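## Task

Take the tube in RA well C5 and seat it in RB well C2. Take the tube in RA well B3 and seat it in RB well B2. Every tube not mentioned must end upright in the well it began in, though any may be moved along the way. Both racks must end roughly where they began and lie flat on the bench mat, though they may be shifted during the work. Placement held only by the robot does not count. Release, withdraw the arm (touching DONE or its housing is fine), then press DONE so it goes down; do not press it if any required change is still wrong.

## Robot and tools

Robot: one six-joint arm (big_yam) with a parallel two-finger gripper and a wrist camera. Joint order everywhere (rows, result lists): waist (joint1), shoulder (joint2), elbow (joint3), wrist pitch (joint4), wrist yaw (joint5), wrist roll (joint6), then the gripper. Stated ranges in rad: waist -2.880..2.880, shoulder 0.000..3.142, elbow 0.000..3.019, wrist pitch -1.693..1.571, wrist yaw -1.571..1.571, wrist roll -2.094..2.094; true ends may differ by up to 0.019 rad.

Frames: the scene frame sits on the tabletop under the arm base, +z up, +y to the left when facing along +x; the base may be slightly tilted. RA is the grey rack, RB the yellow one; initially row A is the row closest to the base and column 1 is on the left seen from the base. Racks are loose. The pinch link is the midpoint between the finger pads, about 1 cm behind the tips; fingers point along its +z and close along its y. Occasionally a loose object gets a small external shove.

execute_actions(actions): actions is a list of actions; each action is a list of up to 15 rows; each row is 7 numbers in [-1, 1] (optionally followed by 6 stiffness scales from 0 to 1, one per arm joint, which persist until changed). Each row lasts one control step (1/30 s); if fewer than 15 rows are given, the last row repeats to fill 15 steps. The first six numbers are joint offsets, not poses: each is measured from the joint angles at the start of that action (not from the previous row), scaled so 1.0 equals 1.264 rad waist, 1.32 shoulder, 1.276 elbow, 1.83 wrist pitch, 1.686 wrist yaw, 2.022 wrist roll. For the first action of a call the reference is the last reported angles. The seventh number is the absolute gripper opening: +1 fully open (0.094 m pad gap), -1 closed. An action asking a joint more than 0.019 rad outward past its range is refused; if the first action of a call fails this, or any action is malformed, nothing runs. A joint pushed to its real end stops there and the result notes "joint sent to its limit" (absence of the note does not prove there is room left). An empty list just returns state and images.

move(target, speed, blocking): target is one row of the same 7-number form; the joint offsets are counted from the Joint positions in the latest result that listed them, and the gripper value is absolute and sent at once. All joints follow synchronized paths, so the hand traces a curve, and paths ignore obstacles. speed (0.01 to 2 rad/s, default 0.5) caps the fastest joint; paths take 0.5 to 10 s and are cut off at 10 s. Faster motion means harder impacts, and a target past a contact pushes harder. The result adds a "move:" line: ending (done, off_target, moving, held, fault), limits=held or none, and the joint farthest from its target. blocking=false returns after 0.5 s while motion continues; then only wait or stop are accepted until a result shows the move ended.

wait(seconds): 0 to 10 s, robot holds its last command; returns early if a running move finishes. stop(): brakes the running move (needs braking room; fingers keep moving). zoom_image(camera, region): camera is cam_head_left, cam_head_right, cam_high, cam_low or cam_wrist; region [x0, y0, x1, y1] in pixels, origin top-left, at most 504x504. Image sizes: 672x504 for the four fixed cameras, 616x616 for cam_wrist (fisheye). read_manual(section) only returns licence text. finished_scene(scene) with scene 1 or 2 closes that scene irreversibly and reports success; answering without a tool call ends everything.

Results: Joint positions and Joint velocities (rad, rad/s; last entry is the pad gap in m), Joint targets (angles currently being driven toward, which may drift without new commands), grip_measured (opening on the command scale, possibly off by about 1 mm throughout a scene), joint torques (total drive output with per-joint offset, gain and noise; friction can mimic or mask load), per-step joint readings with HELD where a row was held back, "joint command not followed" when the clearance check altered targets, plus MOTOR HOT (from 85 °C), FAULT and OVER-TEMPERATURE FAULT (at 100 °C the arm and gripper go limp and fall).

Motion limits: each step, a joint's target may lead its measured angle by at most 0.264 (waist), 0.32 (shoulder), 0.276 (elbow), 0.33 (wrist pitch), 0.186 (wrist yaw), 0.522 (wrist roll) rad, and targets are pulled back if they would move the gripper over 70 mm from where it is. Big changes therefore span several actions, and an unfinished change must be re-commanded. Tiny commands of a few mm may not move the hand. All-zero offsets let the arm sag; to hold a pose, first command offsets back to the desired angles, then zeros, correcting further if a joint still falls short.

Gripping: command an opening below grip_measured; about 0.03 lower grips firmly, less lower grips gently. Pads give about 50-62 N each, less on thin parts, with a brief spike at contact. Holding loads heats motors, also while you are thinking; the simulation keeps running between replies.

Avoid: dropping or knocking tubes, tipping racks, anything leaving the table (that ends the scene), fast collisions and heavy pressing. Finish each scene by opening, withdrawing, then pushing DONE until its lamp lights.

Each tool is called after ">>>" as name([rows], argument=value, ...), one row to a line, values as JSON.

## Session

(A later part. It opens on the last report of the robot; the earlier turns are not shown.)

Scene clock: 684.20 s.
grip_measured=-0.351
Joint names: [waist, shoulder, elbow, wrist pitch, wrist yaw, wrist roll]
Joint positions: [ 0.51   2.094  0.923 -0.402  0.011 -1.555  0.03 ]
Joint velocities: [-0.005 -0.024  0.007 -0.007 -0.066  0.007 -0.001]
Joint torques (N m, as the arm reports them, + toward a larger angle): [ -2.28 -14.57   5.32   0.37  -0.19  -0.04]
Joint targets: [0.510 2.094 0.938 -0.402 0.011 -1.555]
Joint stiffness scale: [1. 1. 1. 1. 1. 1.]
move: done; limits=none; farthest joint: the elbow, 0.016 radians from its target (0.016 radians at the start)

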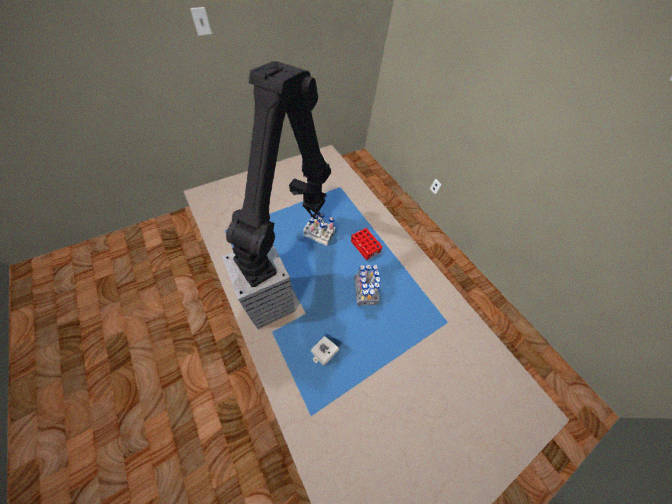

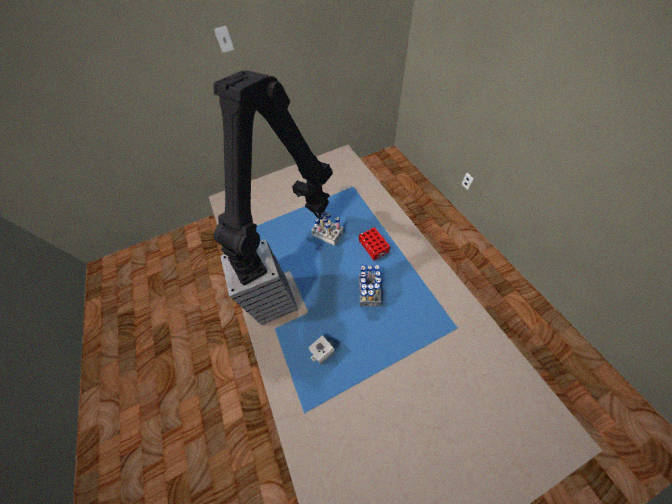

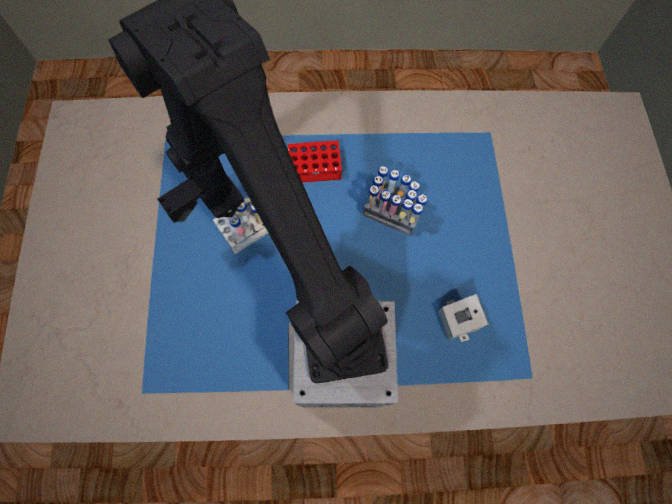

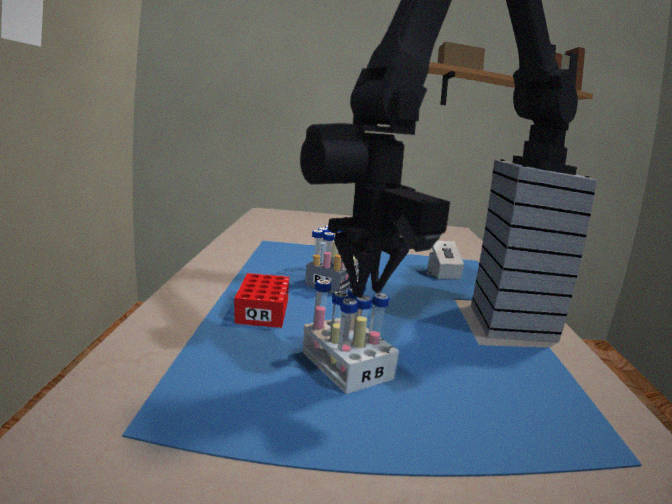

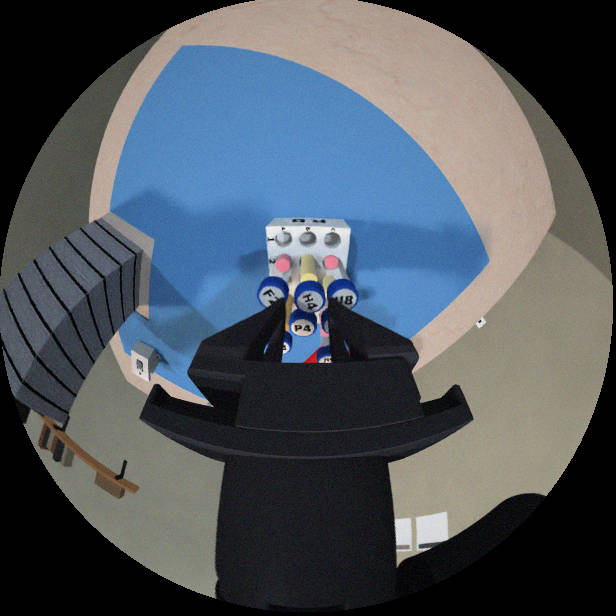

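>>> move(target=[0,-0.06,-0.055,0.025,-0.01,0.078,-0.25], speed=0.2)

>>> move(target=[-0.712,0,0.01,0,0,0.006,-0.25], speed=0.5)

Scene clock: 696.87 s.
grip_measured=-0.251
Joint names: [waist, shoulder, elbow, wrist pitch, wrist yaw, wrist roll]
Joint positions: [ 0.51   2.029  0.857 -0.373 -0.003 -1.41   0.035]
Joint velocities: [-0.005 -0.024 -0.002 -0.002  0.037  0.037  0.   ]
Joint torques (N m, as the arm reports them, + toward a larger angle): [ -2.13 -14.82   3.72   0.9   -0.36   0.16]
Joint targets: [0.510 2.015 0.852 -0.357 -0.006 -1.397]
Joint stiffness scale: [1. 1. 1. 1. 1. 1.]
move: done; limits=none; farthest joint: the wrist pitch, 0.016 radians from its target (0.046 radians at the start)

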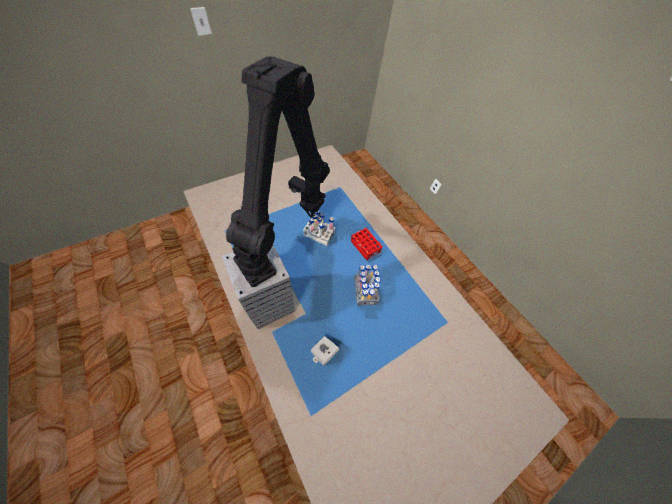

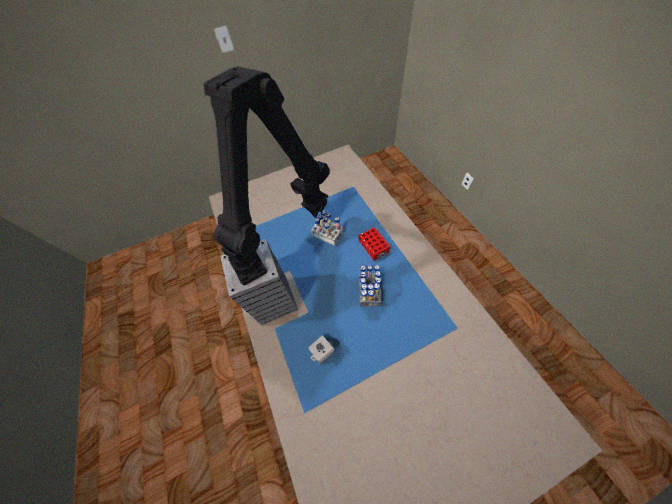

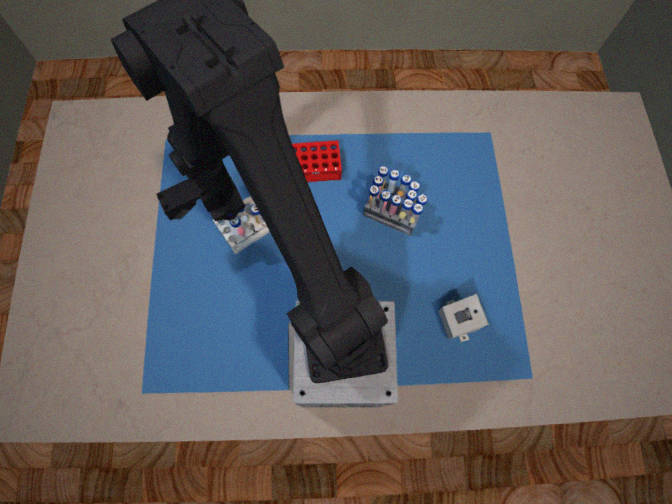

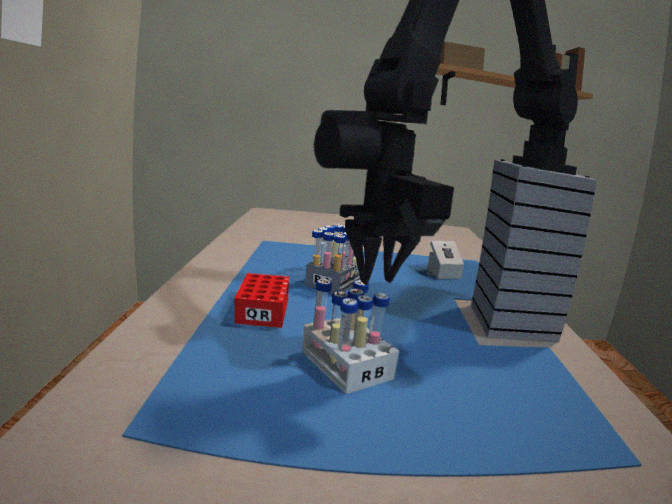

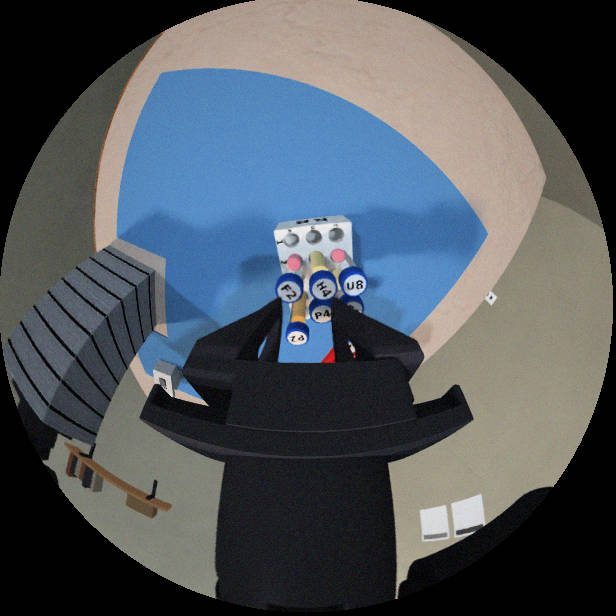

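Scene clock: 699.07 s.
grip_measured=-0.251
Joint names: [waist, shoulder, elbow, wrist pitch, wrist yaw, wrist roll]
Joint positions: [-0.394  2.029  0.857 -0.373 -0.003 -1.409  0.035]
Joint velocities: [-0.015 -0.005  0.002 -0.007  0.051 -0.007  0.   ]
Joint torques (N m, as the arm reports them, + toward a larger angle): [ -1.39 -13.78   5.16   0.48  -0.25   0.11]
Joint targets: [-0.390 2.029 0.870 -0.373 -0.003 -1.398]
Joint stiffness scale: [1. 1. 1. 1. 1. 1.]
move: done; limits=none; farthest joint: the elbow, 0.013 radians from its target (0.013 radians at the start)

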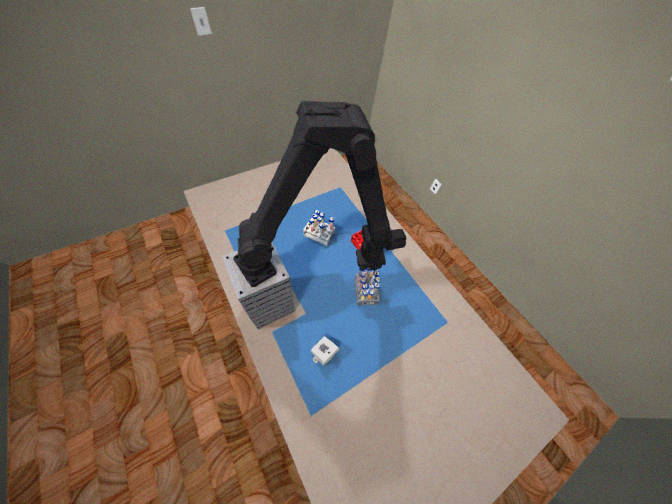

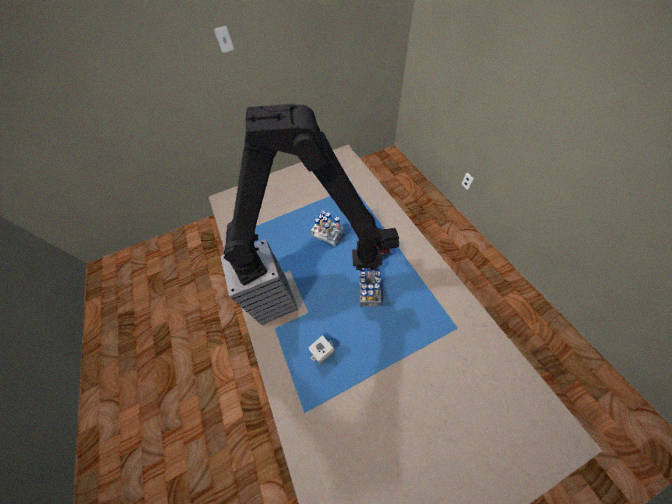

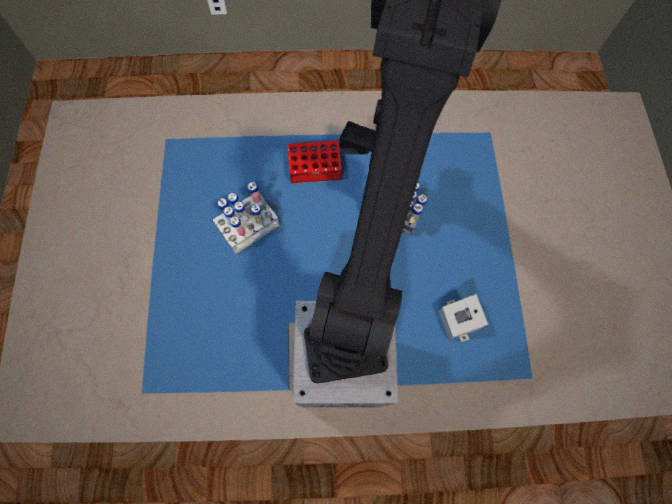

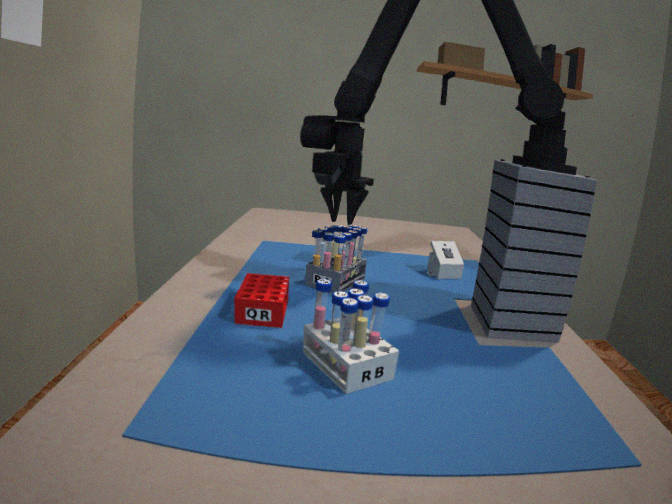

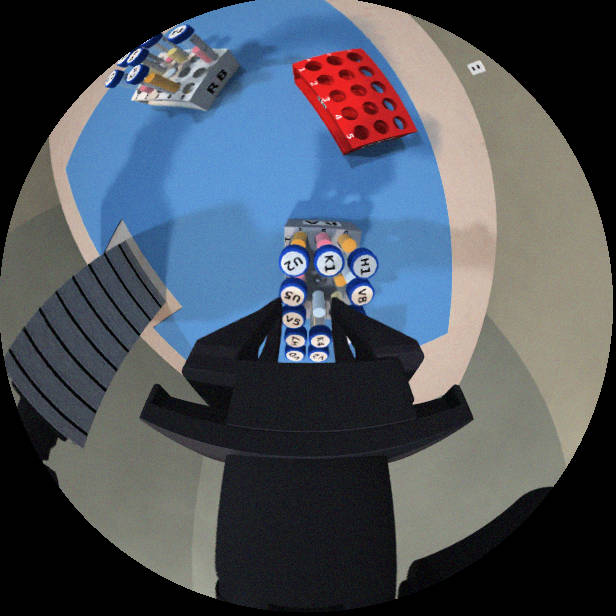

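>>> move(target=[0,0.046,0.01,0,0,0,-0.25], speed=0.06)

Scene clock: 703.73 s.
grip_measured=-0.251
Joint names: [waist, shoulder, elbow, wrist pitch, wrist yaw, wrist roll]
Joint positions: [-0.394  2.072  0.857 -0.373 -0.003 -1.409  0.035]
Joint velocities: [-0.015  0.015 -0.012  0.007 -0.007 -0.066  0.001]
Joint torques (N m, as the arm reports them, + toward a larger angle): [ -2.18 -11.73   4.59   0.32  -0.24   0.01]
Joint targets: [-0.394 2.090 0.870 -0.373 -0.003 -1.409]
Joint stiffness scale: [1. 1. 1. 1. 1. 1.]
move: done; limits=none; farthest joint: the shoulder, 0.018 radians from its target (0.061 radians at the start)

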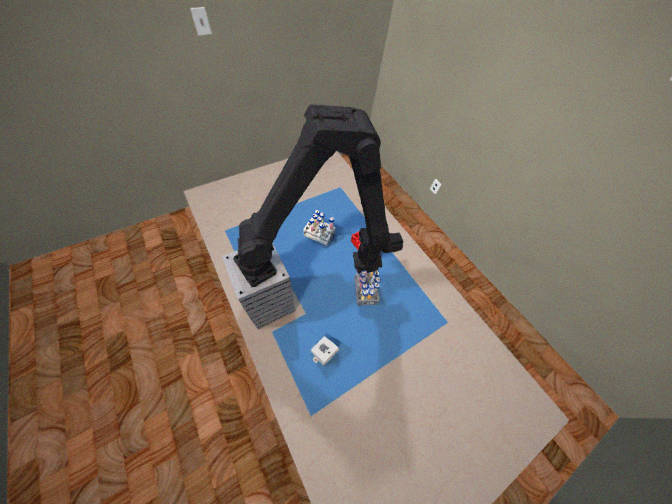

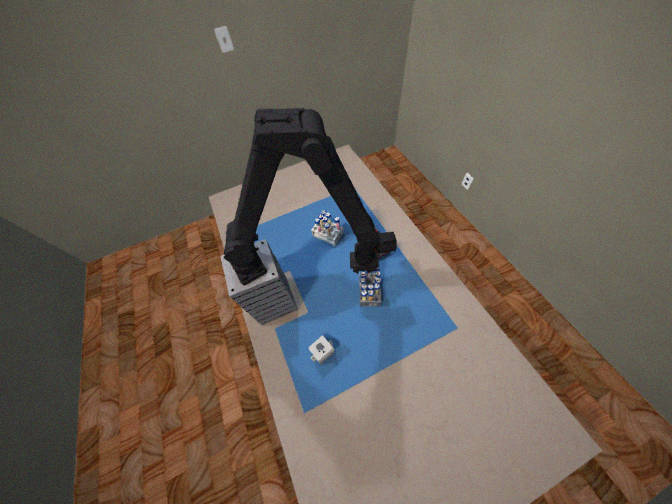

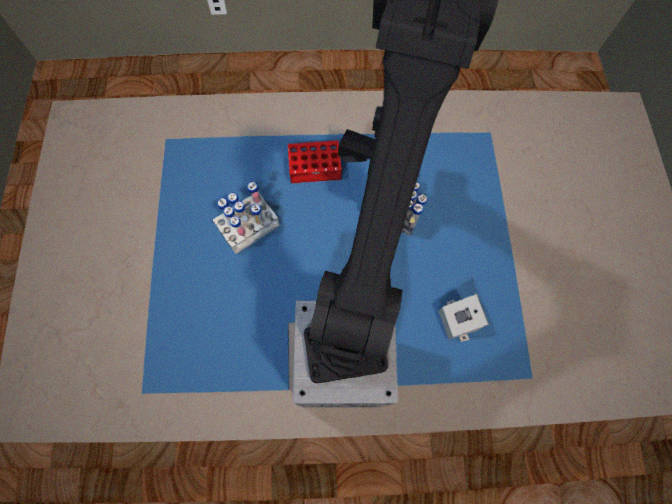

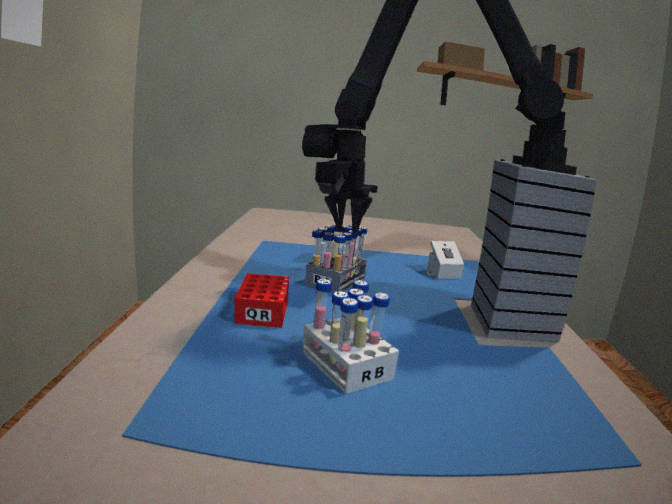

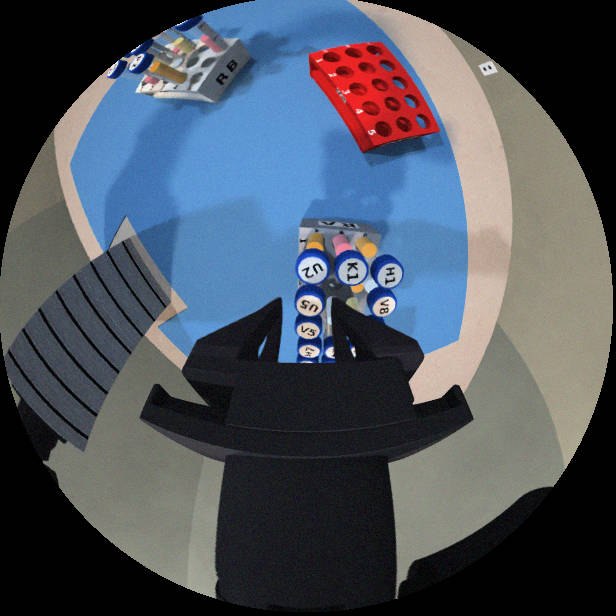

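>>> move(target=[0,0.052,0.01,0.043,0,0,-0.25], speed=0.04)

Scene clock: 708.63 s.
grip_measured=-0.251
Joint names: [waist, shoulder, elbow, wrist pitch, wrist yaw, wrist roll]
Joint positions: [-0.394  2.122  0.857 -0.31  -0.003 -1.409  0.035]
Joint velocities: [-0.005 -0.005 -0.007  0.002 -0.007  0.051 -0.001]
Joint torques (N m, as the arm reports them, + toward a larger angle): [ -2.28 -12.34   4.31   0.96  -0.24   0.  ]
Joint targets: [-0.394 2.140 0.870 -0.294 -0.003 -1.409]
Joint stiffness scale: [1. 1. 1. 1. 1. 1.]
move: done; limits=none; farthest joint: the shoulder, 0.019 radians from its target (0.069 radians at the start)

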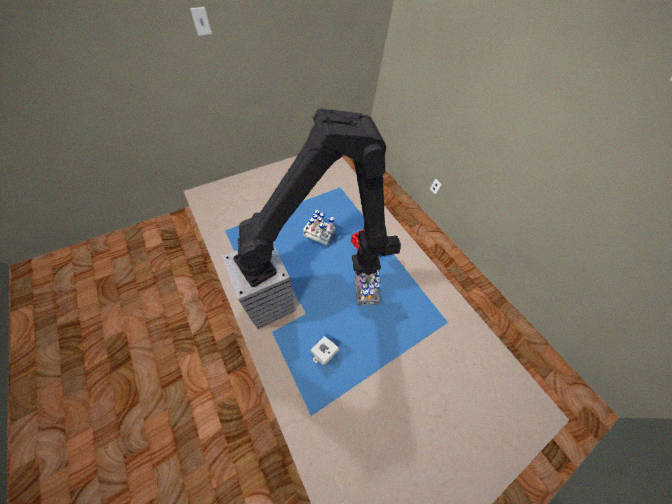

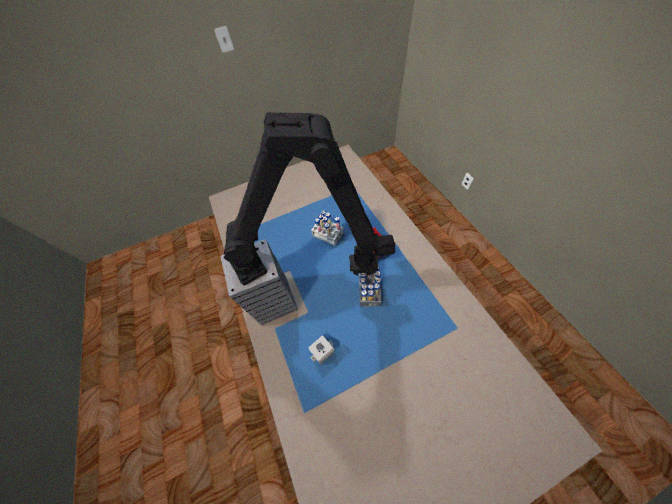

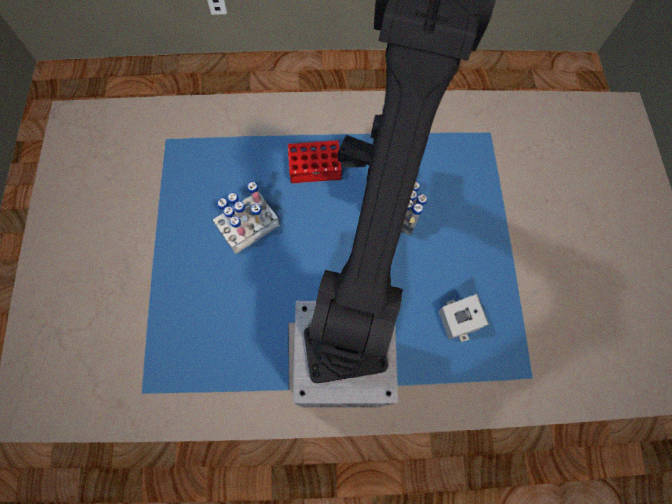

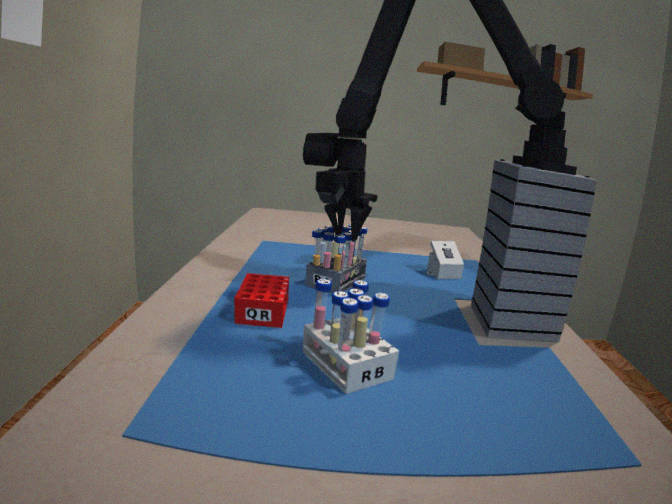

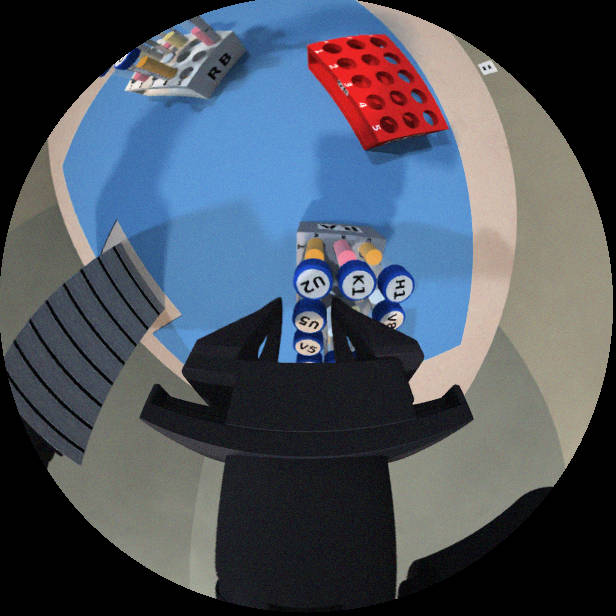

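>>> move(target=[0,0,0.01,0,0,0,-0.6])

>>> move(target=[0,-0.108,0.01,-0.086,0,0,-0.6], speed=0.06)

>>> move(target=[-0.018,0.02,0.075,-0.01,0,0,-0.6], speed=0.05)

>>> zoom_image(camera="cam_wrist", region=[230,180,390,340])

Scene clock: 726.20 s.
grip_measured=-0.553
Joint names: [waist, shoulder, elbow, wrist pitch, wrist yaw, wrist roll]
Joint positions: [-0.394  2.122  0.858 -0.31  -0.003 -1.409  0.021]
Joint velocities: [-0.005  0.005 -0.012 -0.002 -0.007  0.022 -0.   ]
Joint torques (N m, as the arm reports them, + toward a larger angle): [ -2.4  -13.7    4.24   0.39  -0.26   0.  ]
Joint targets: [-0.394 2.122 0.870 -0.310 -0.003 -1.409]
Joint stiffness scale: [1. 1. 1. 1. 1. 1.]
move: done; limits=none; farthest joint: the elbow, 0.012 radians from its target (0.013 radians at the start)

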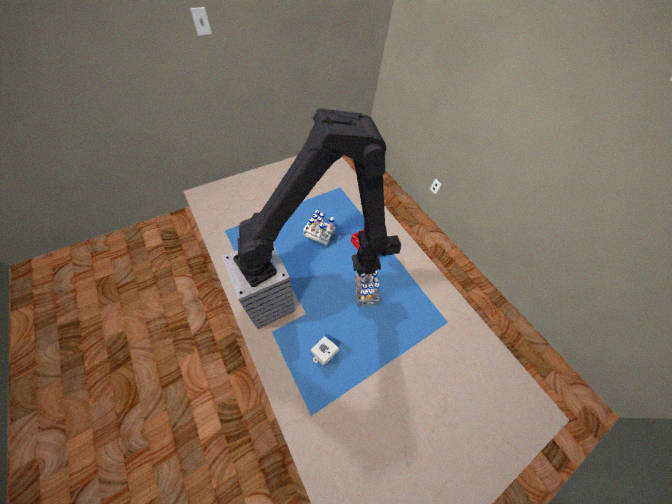

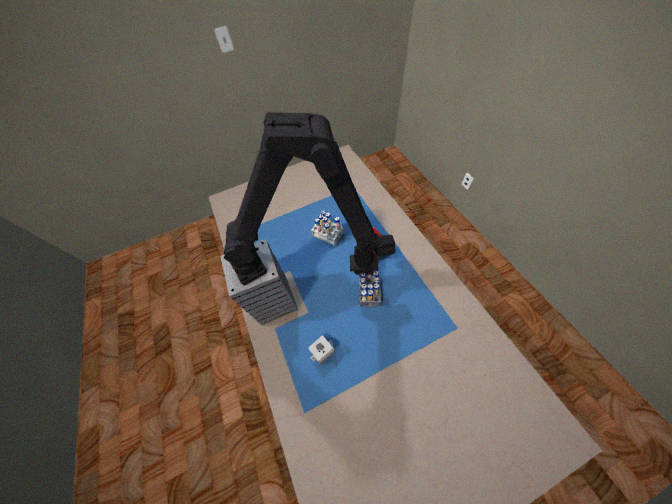

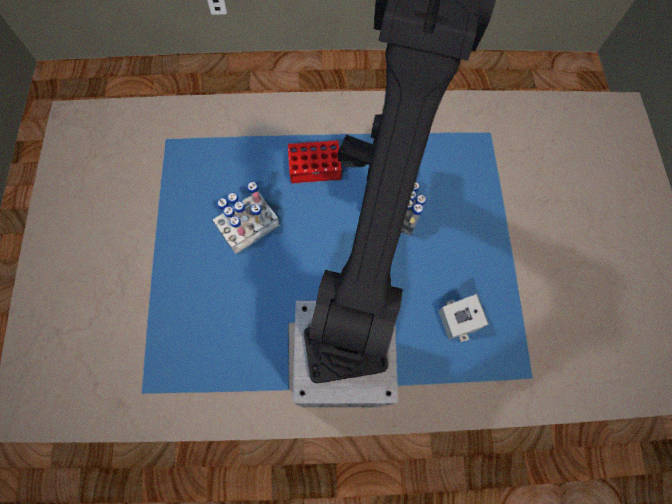

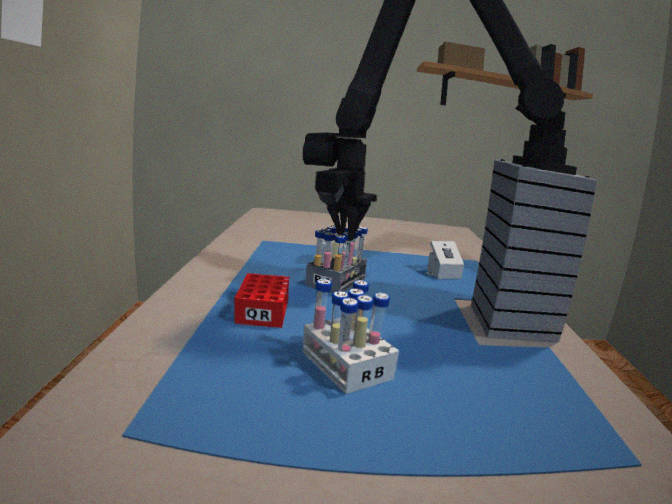

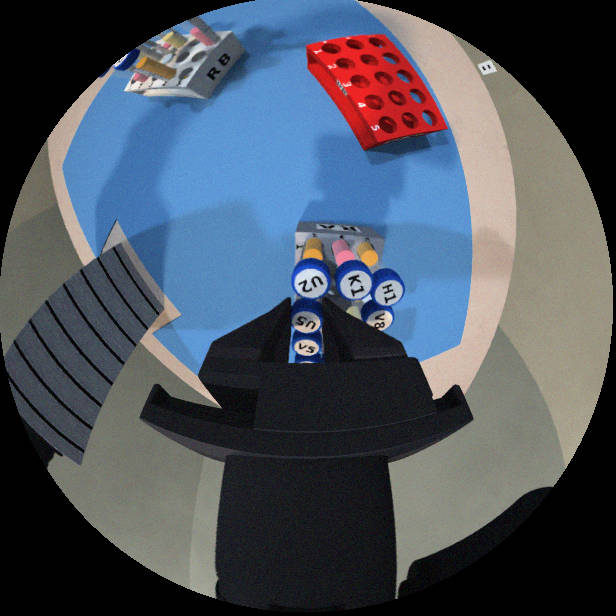

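Scene clock: 729.17 s.
grip_measured=-0.553
Joint names: [waist, shoulder, elbow, wrist pitch, wrist yaw, wrist roll]
Joint positions: [-0.394  1.995  0.858 -0.453 -0.003 -1.409  0.021]
Joint velocities: [ 0.005  0.005 -0.017 -0.007 -0.007  0.037 -0.001]
Joint torques (N m, as the arm reports them, + toward a larger angle): [ -2.01 -14.66   5.46  -0.18  -0.26  -0.01]
Joint targets: [-0.394 1.979 0.871 -0.467 -0.003 -1.409]
Joint stiffness scale: [1. 1. 1. 1. 1. 1.]
move: done; limits=none; farthest joint: the shoulder, 0.015 radians from its target (0.142 radians at the start)

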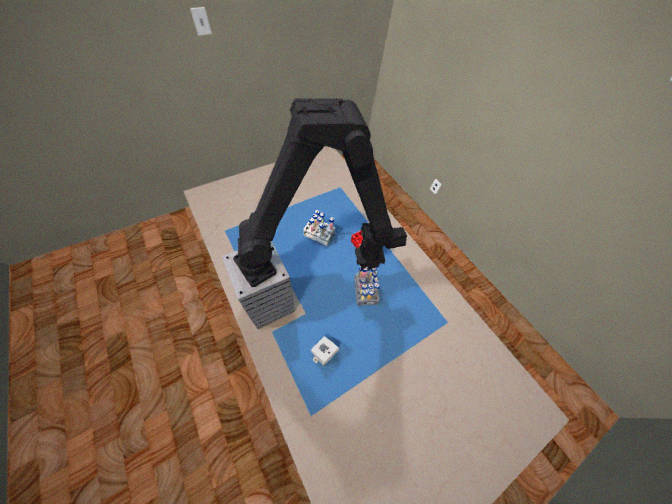

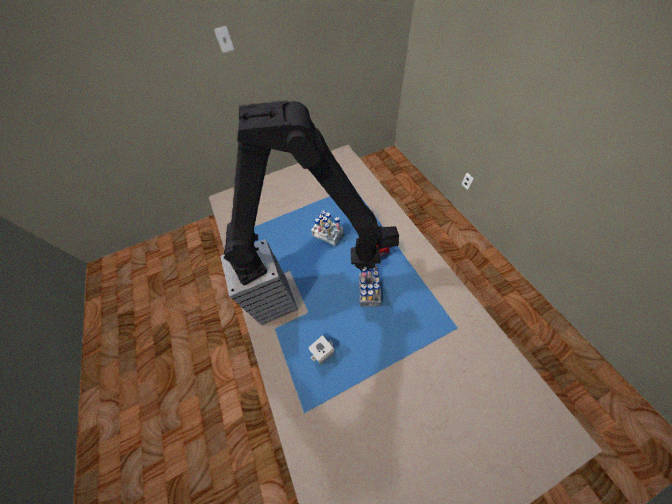

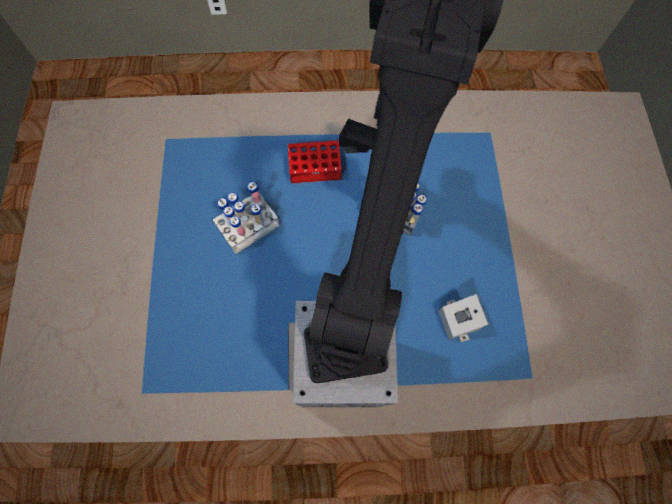

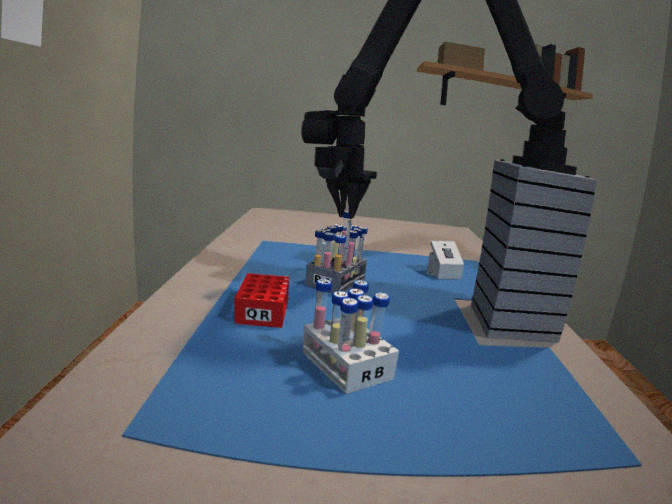

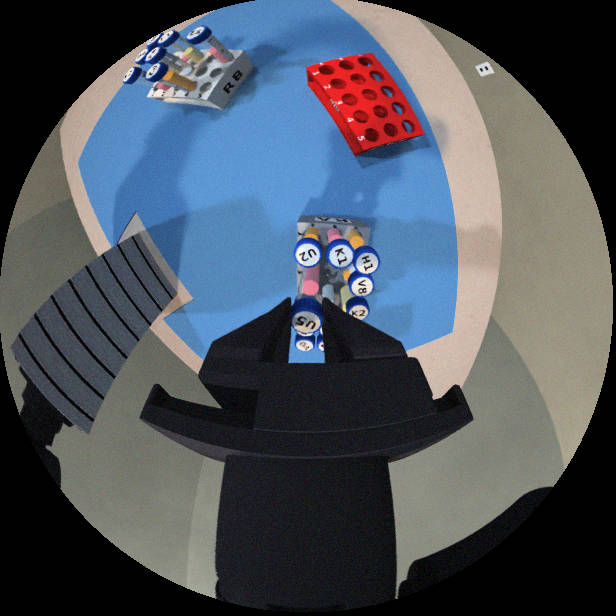

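Scene clock: 731.30 s.
grip_measured=-0.553
Joint names: [waist, shoulder, elbow, wrist pitch, wrist yaw, wrist roll]
Joint positions: [-0.401  2.003  0.919 -0.46  -0.003 -1.409  0.021]
Joint velocities: [-0.005  0.015 -0.002  0.007  0.095 -0.051 -0.   ]
Joint torques (N m, as the arm reports them, + toward a larger angle): [ -3.6  -13.17   7.78   0.07  -0.21   0.  ]
Joint targets: [-0.417 2.021 0.953 -0.471 -0.003 -1.409]
Joint stiffness scale: [1. 1. 1. 1. 1. 1.]
move: off_target; limits=none; farthest joint: the elbow, 0.034 radians from its target (0.096 radians at the start)

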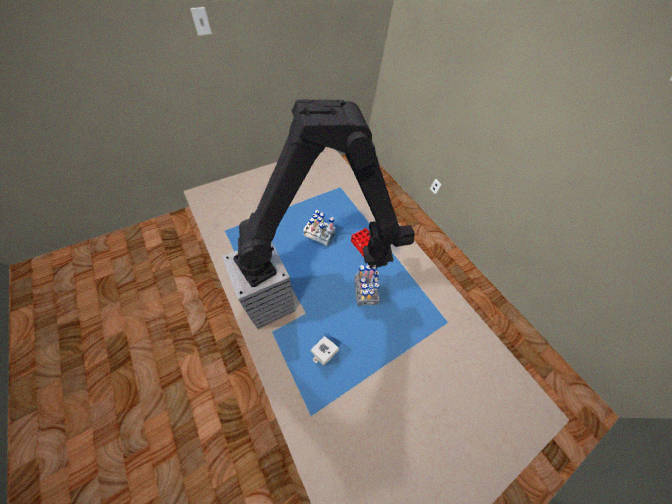

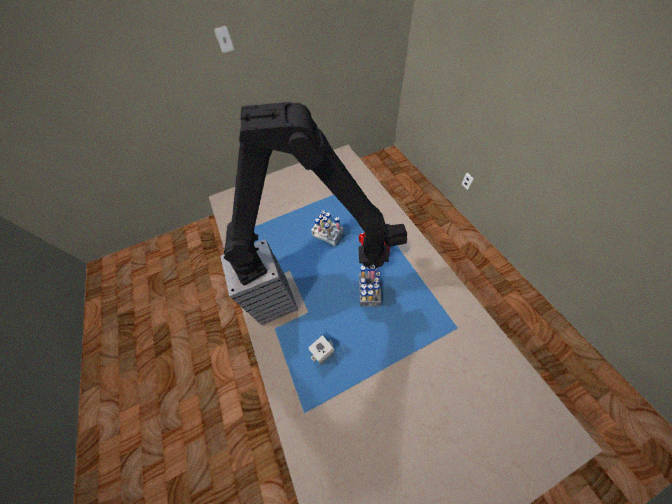

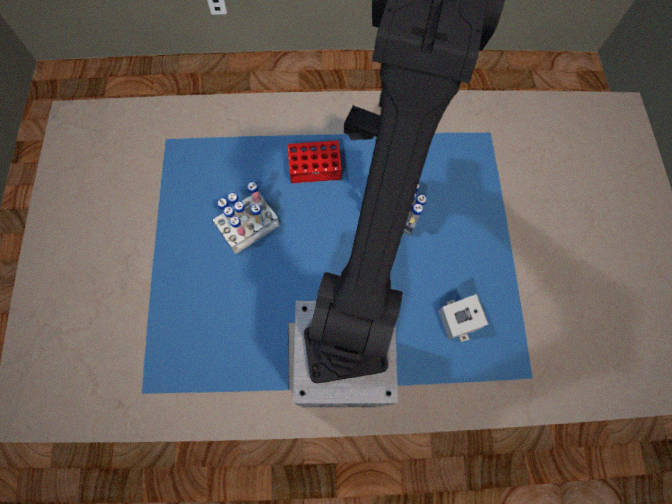

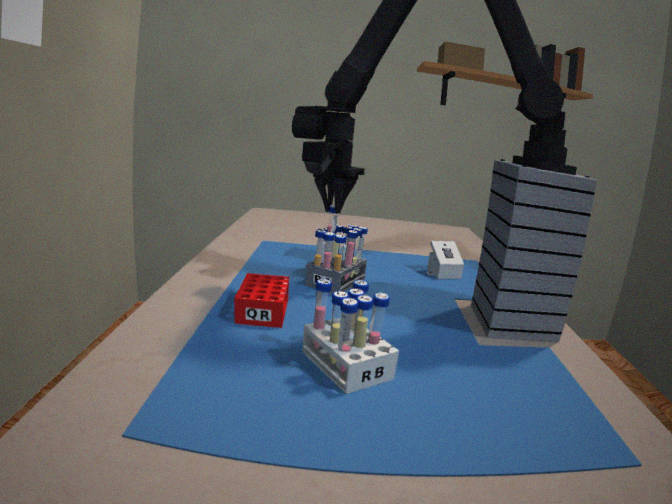

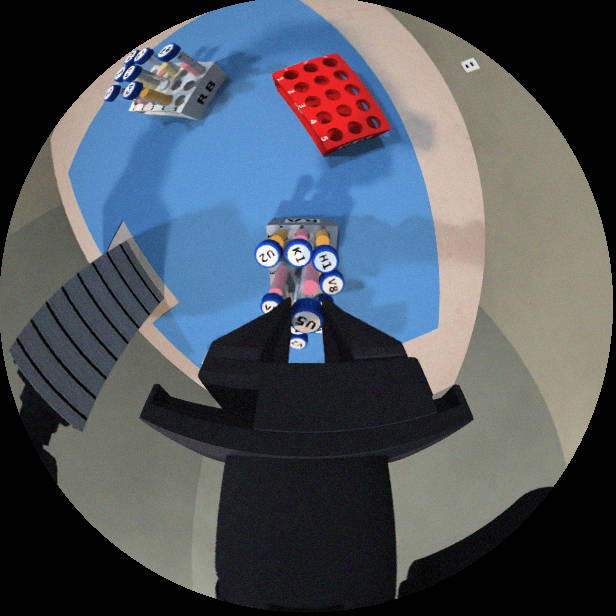

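Region (230, 180, 390, 340) of cam_wrist's 616x616 image, scaled by 3.150, with more detail than that image has.

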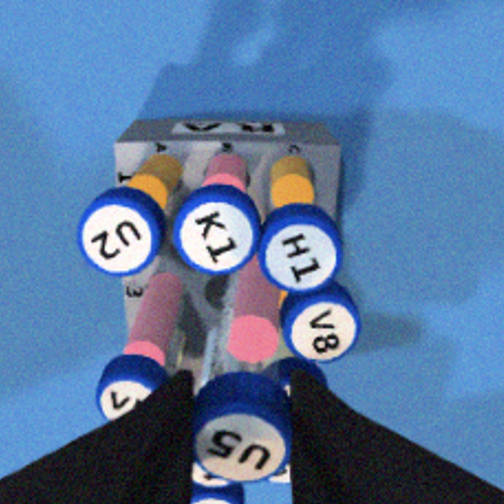

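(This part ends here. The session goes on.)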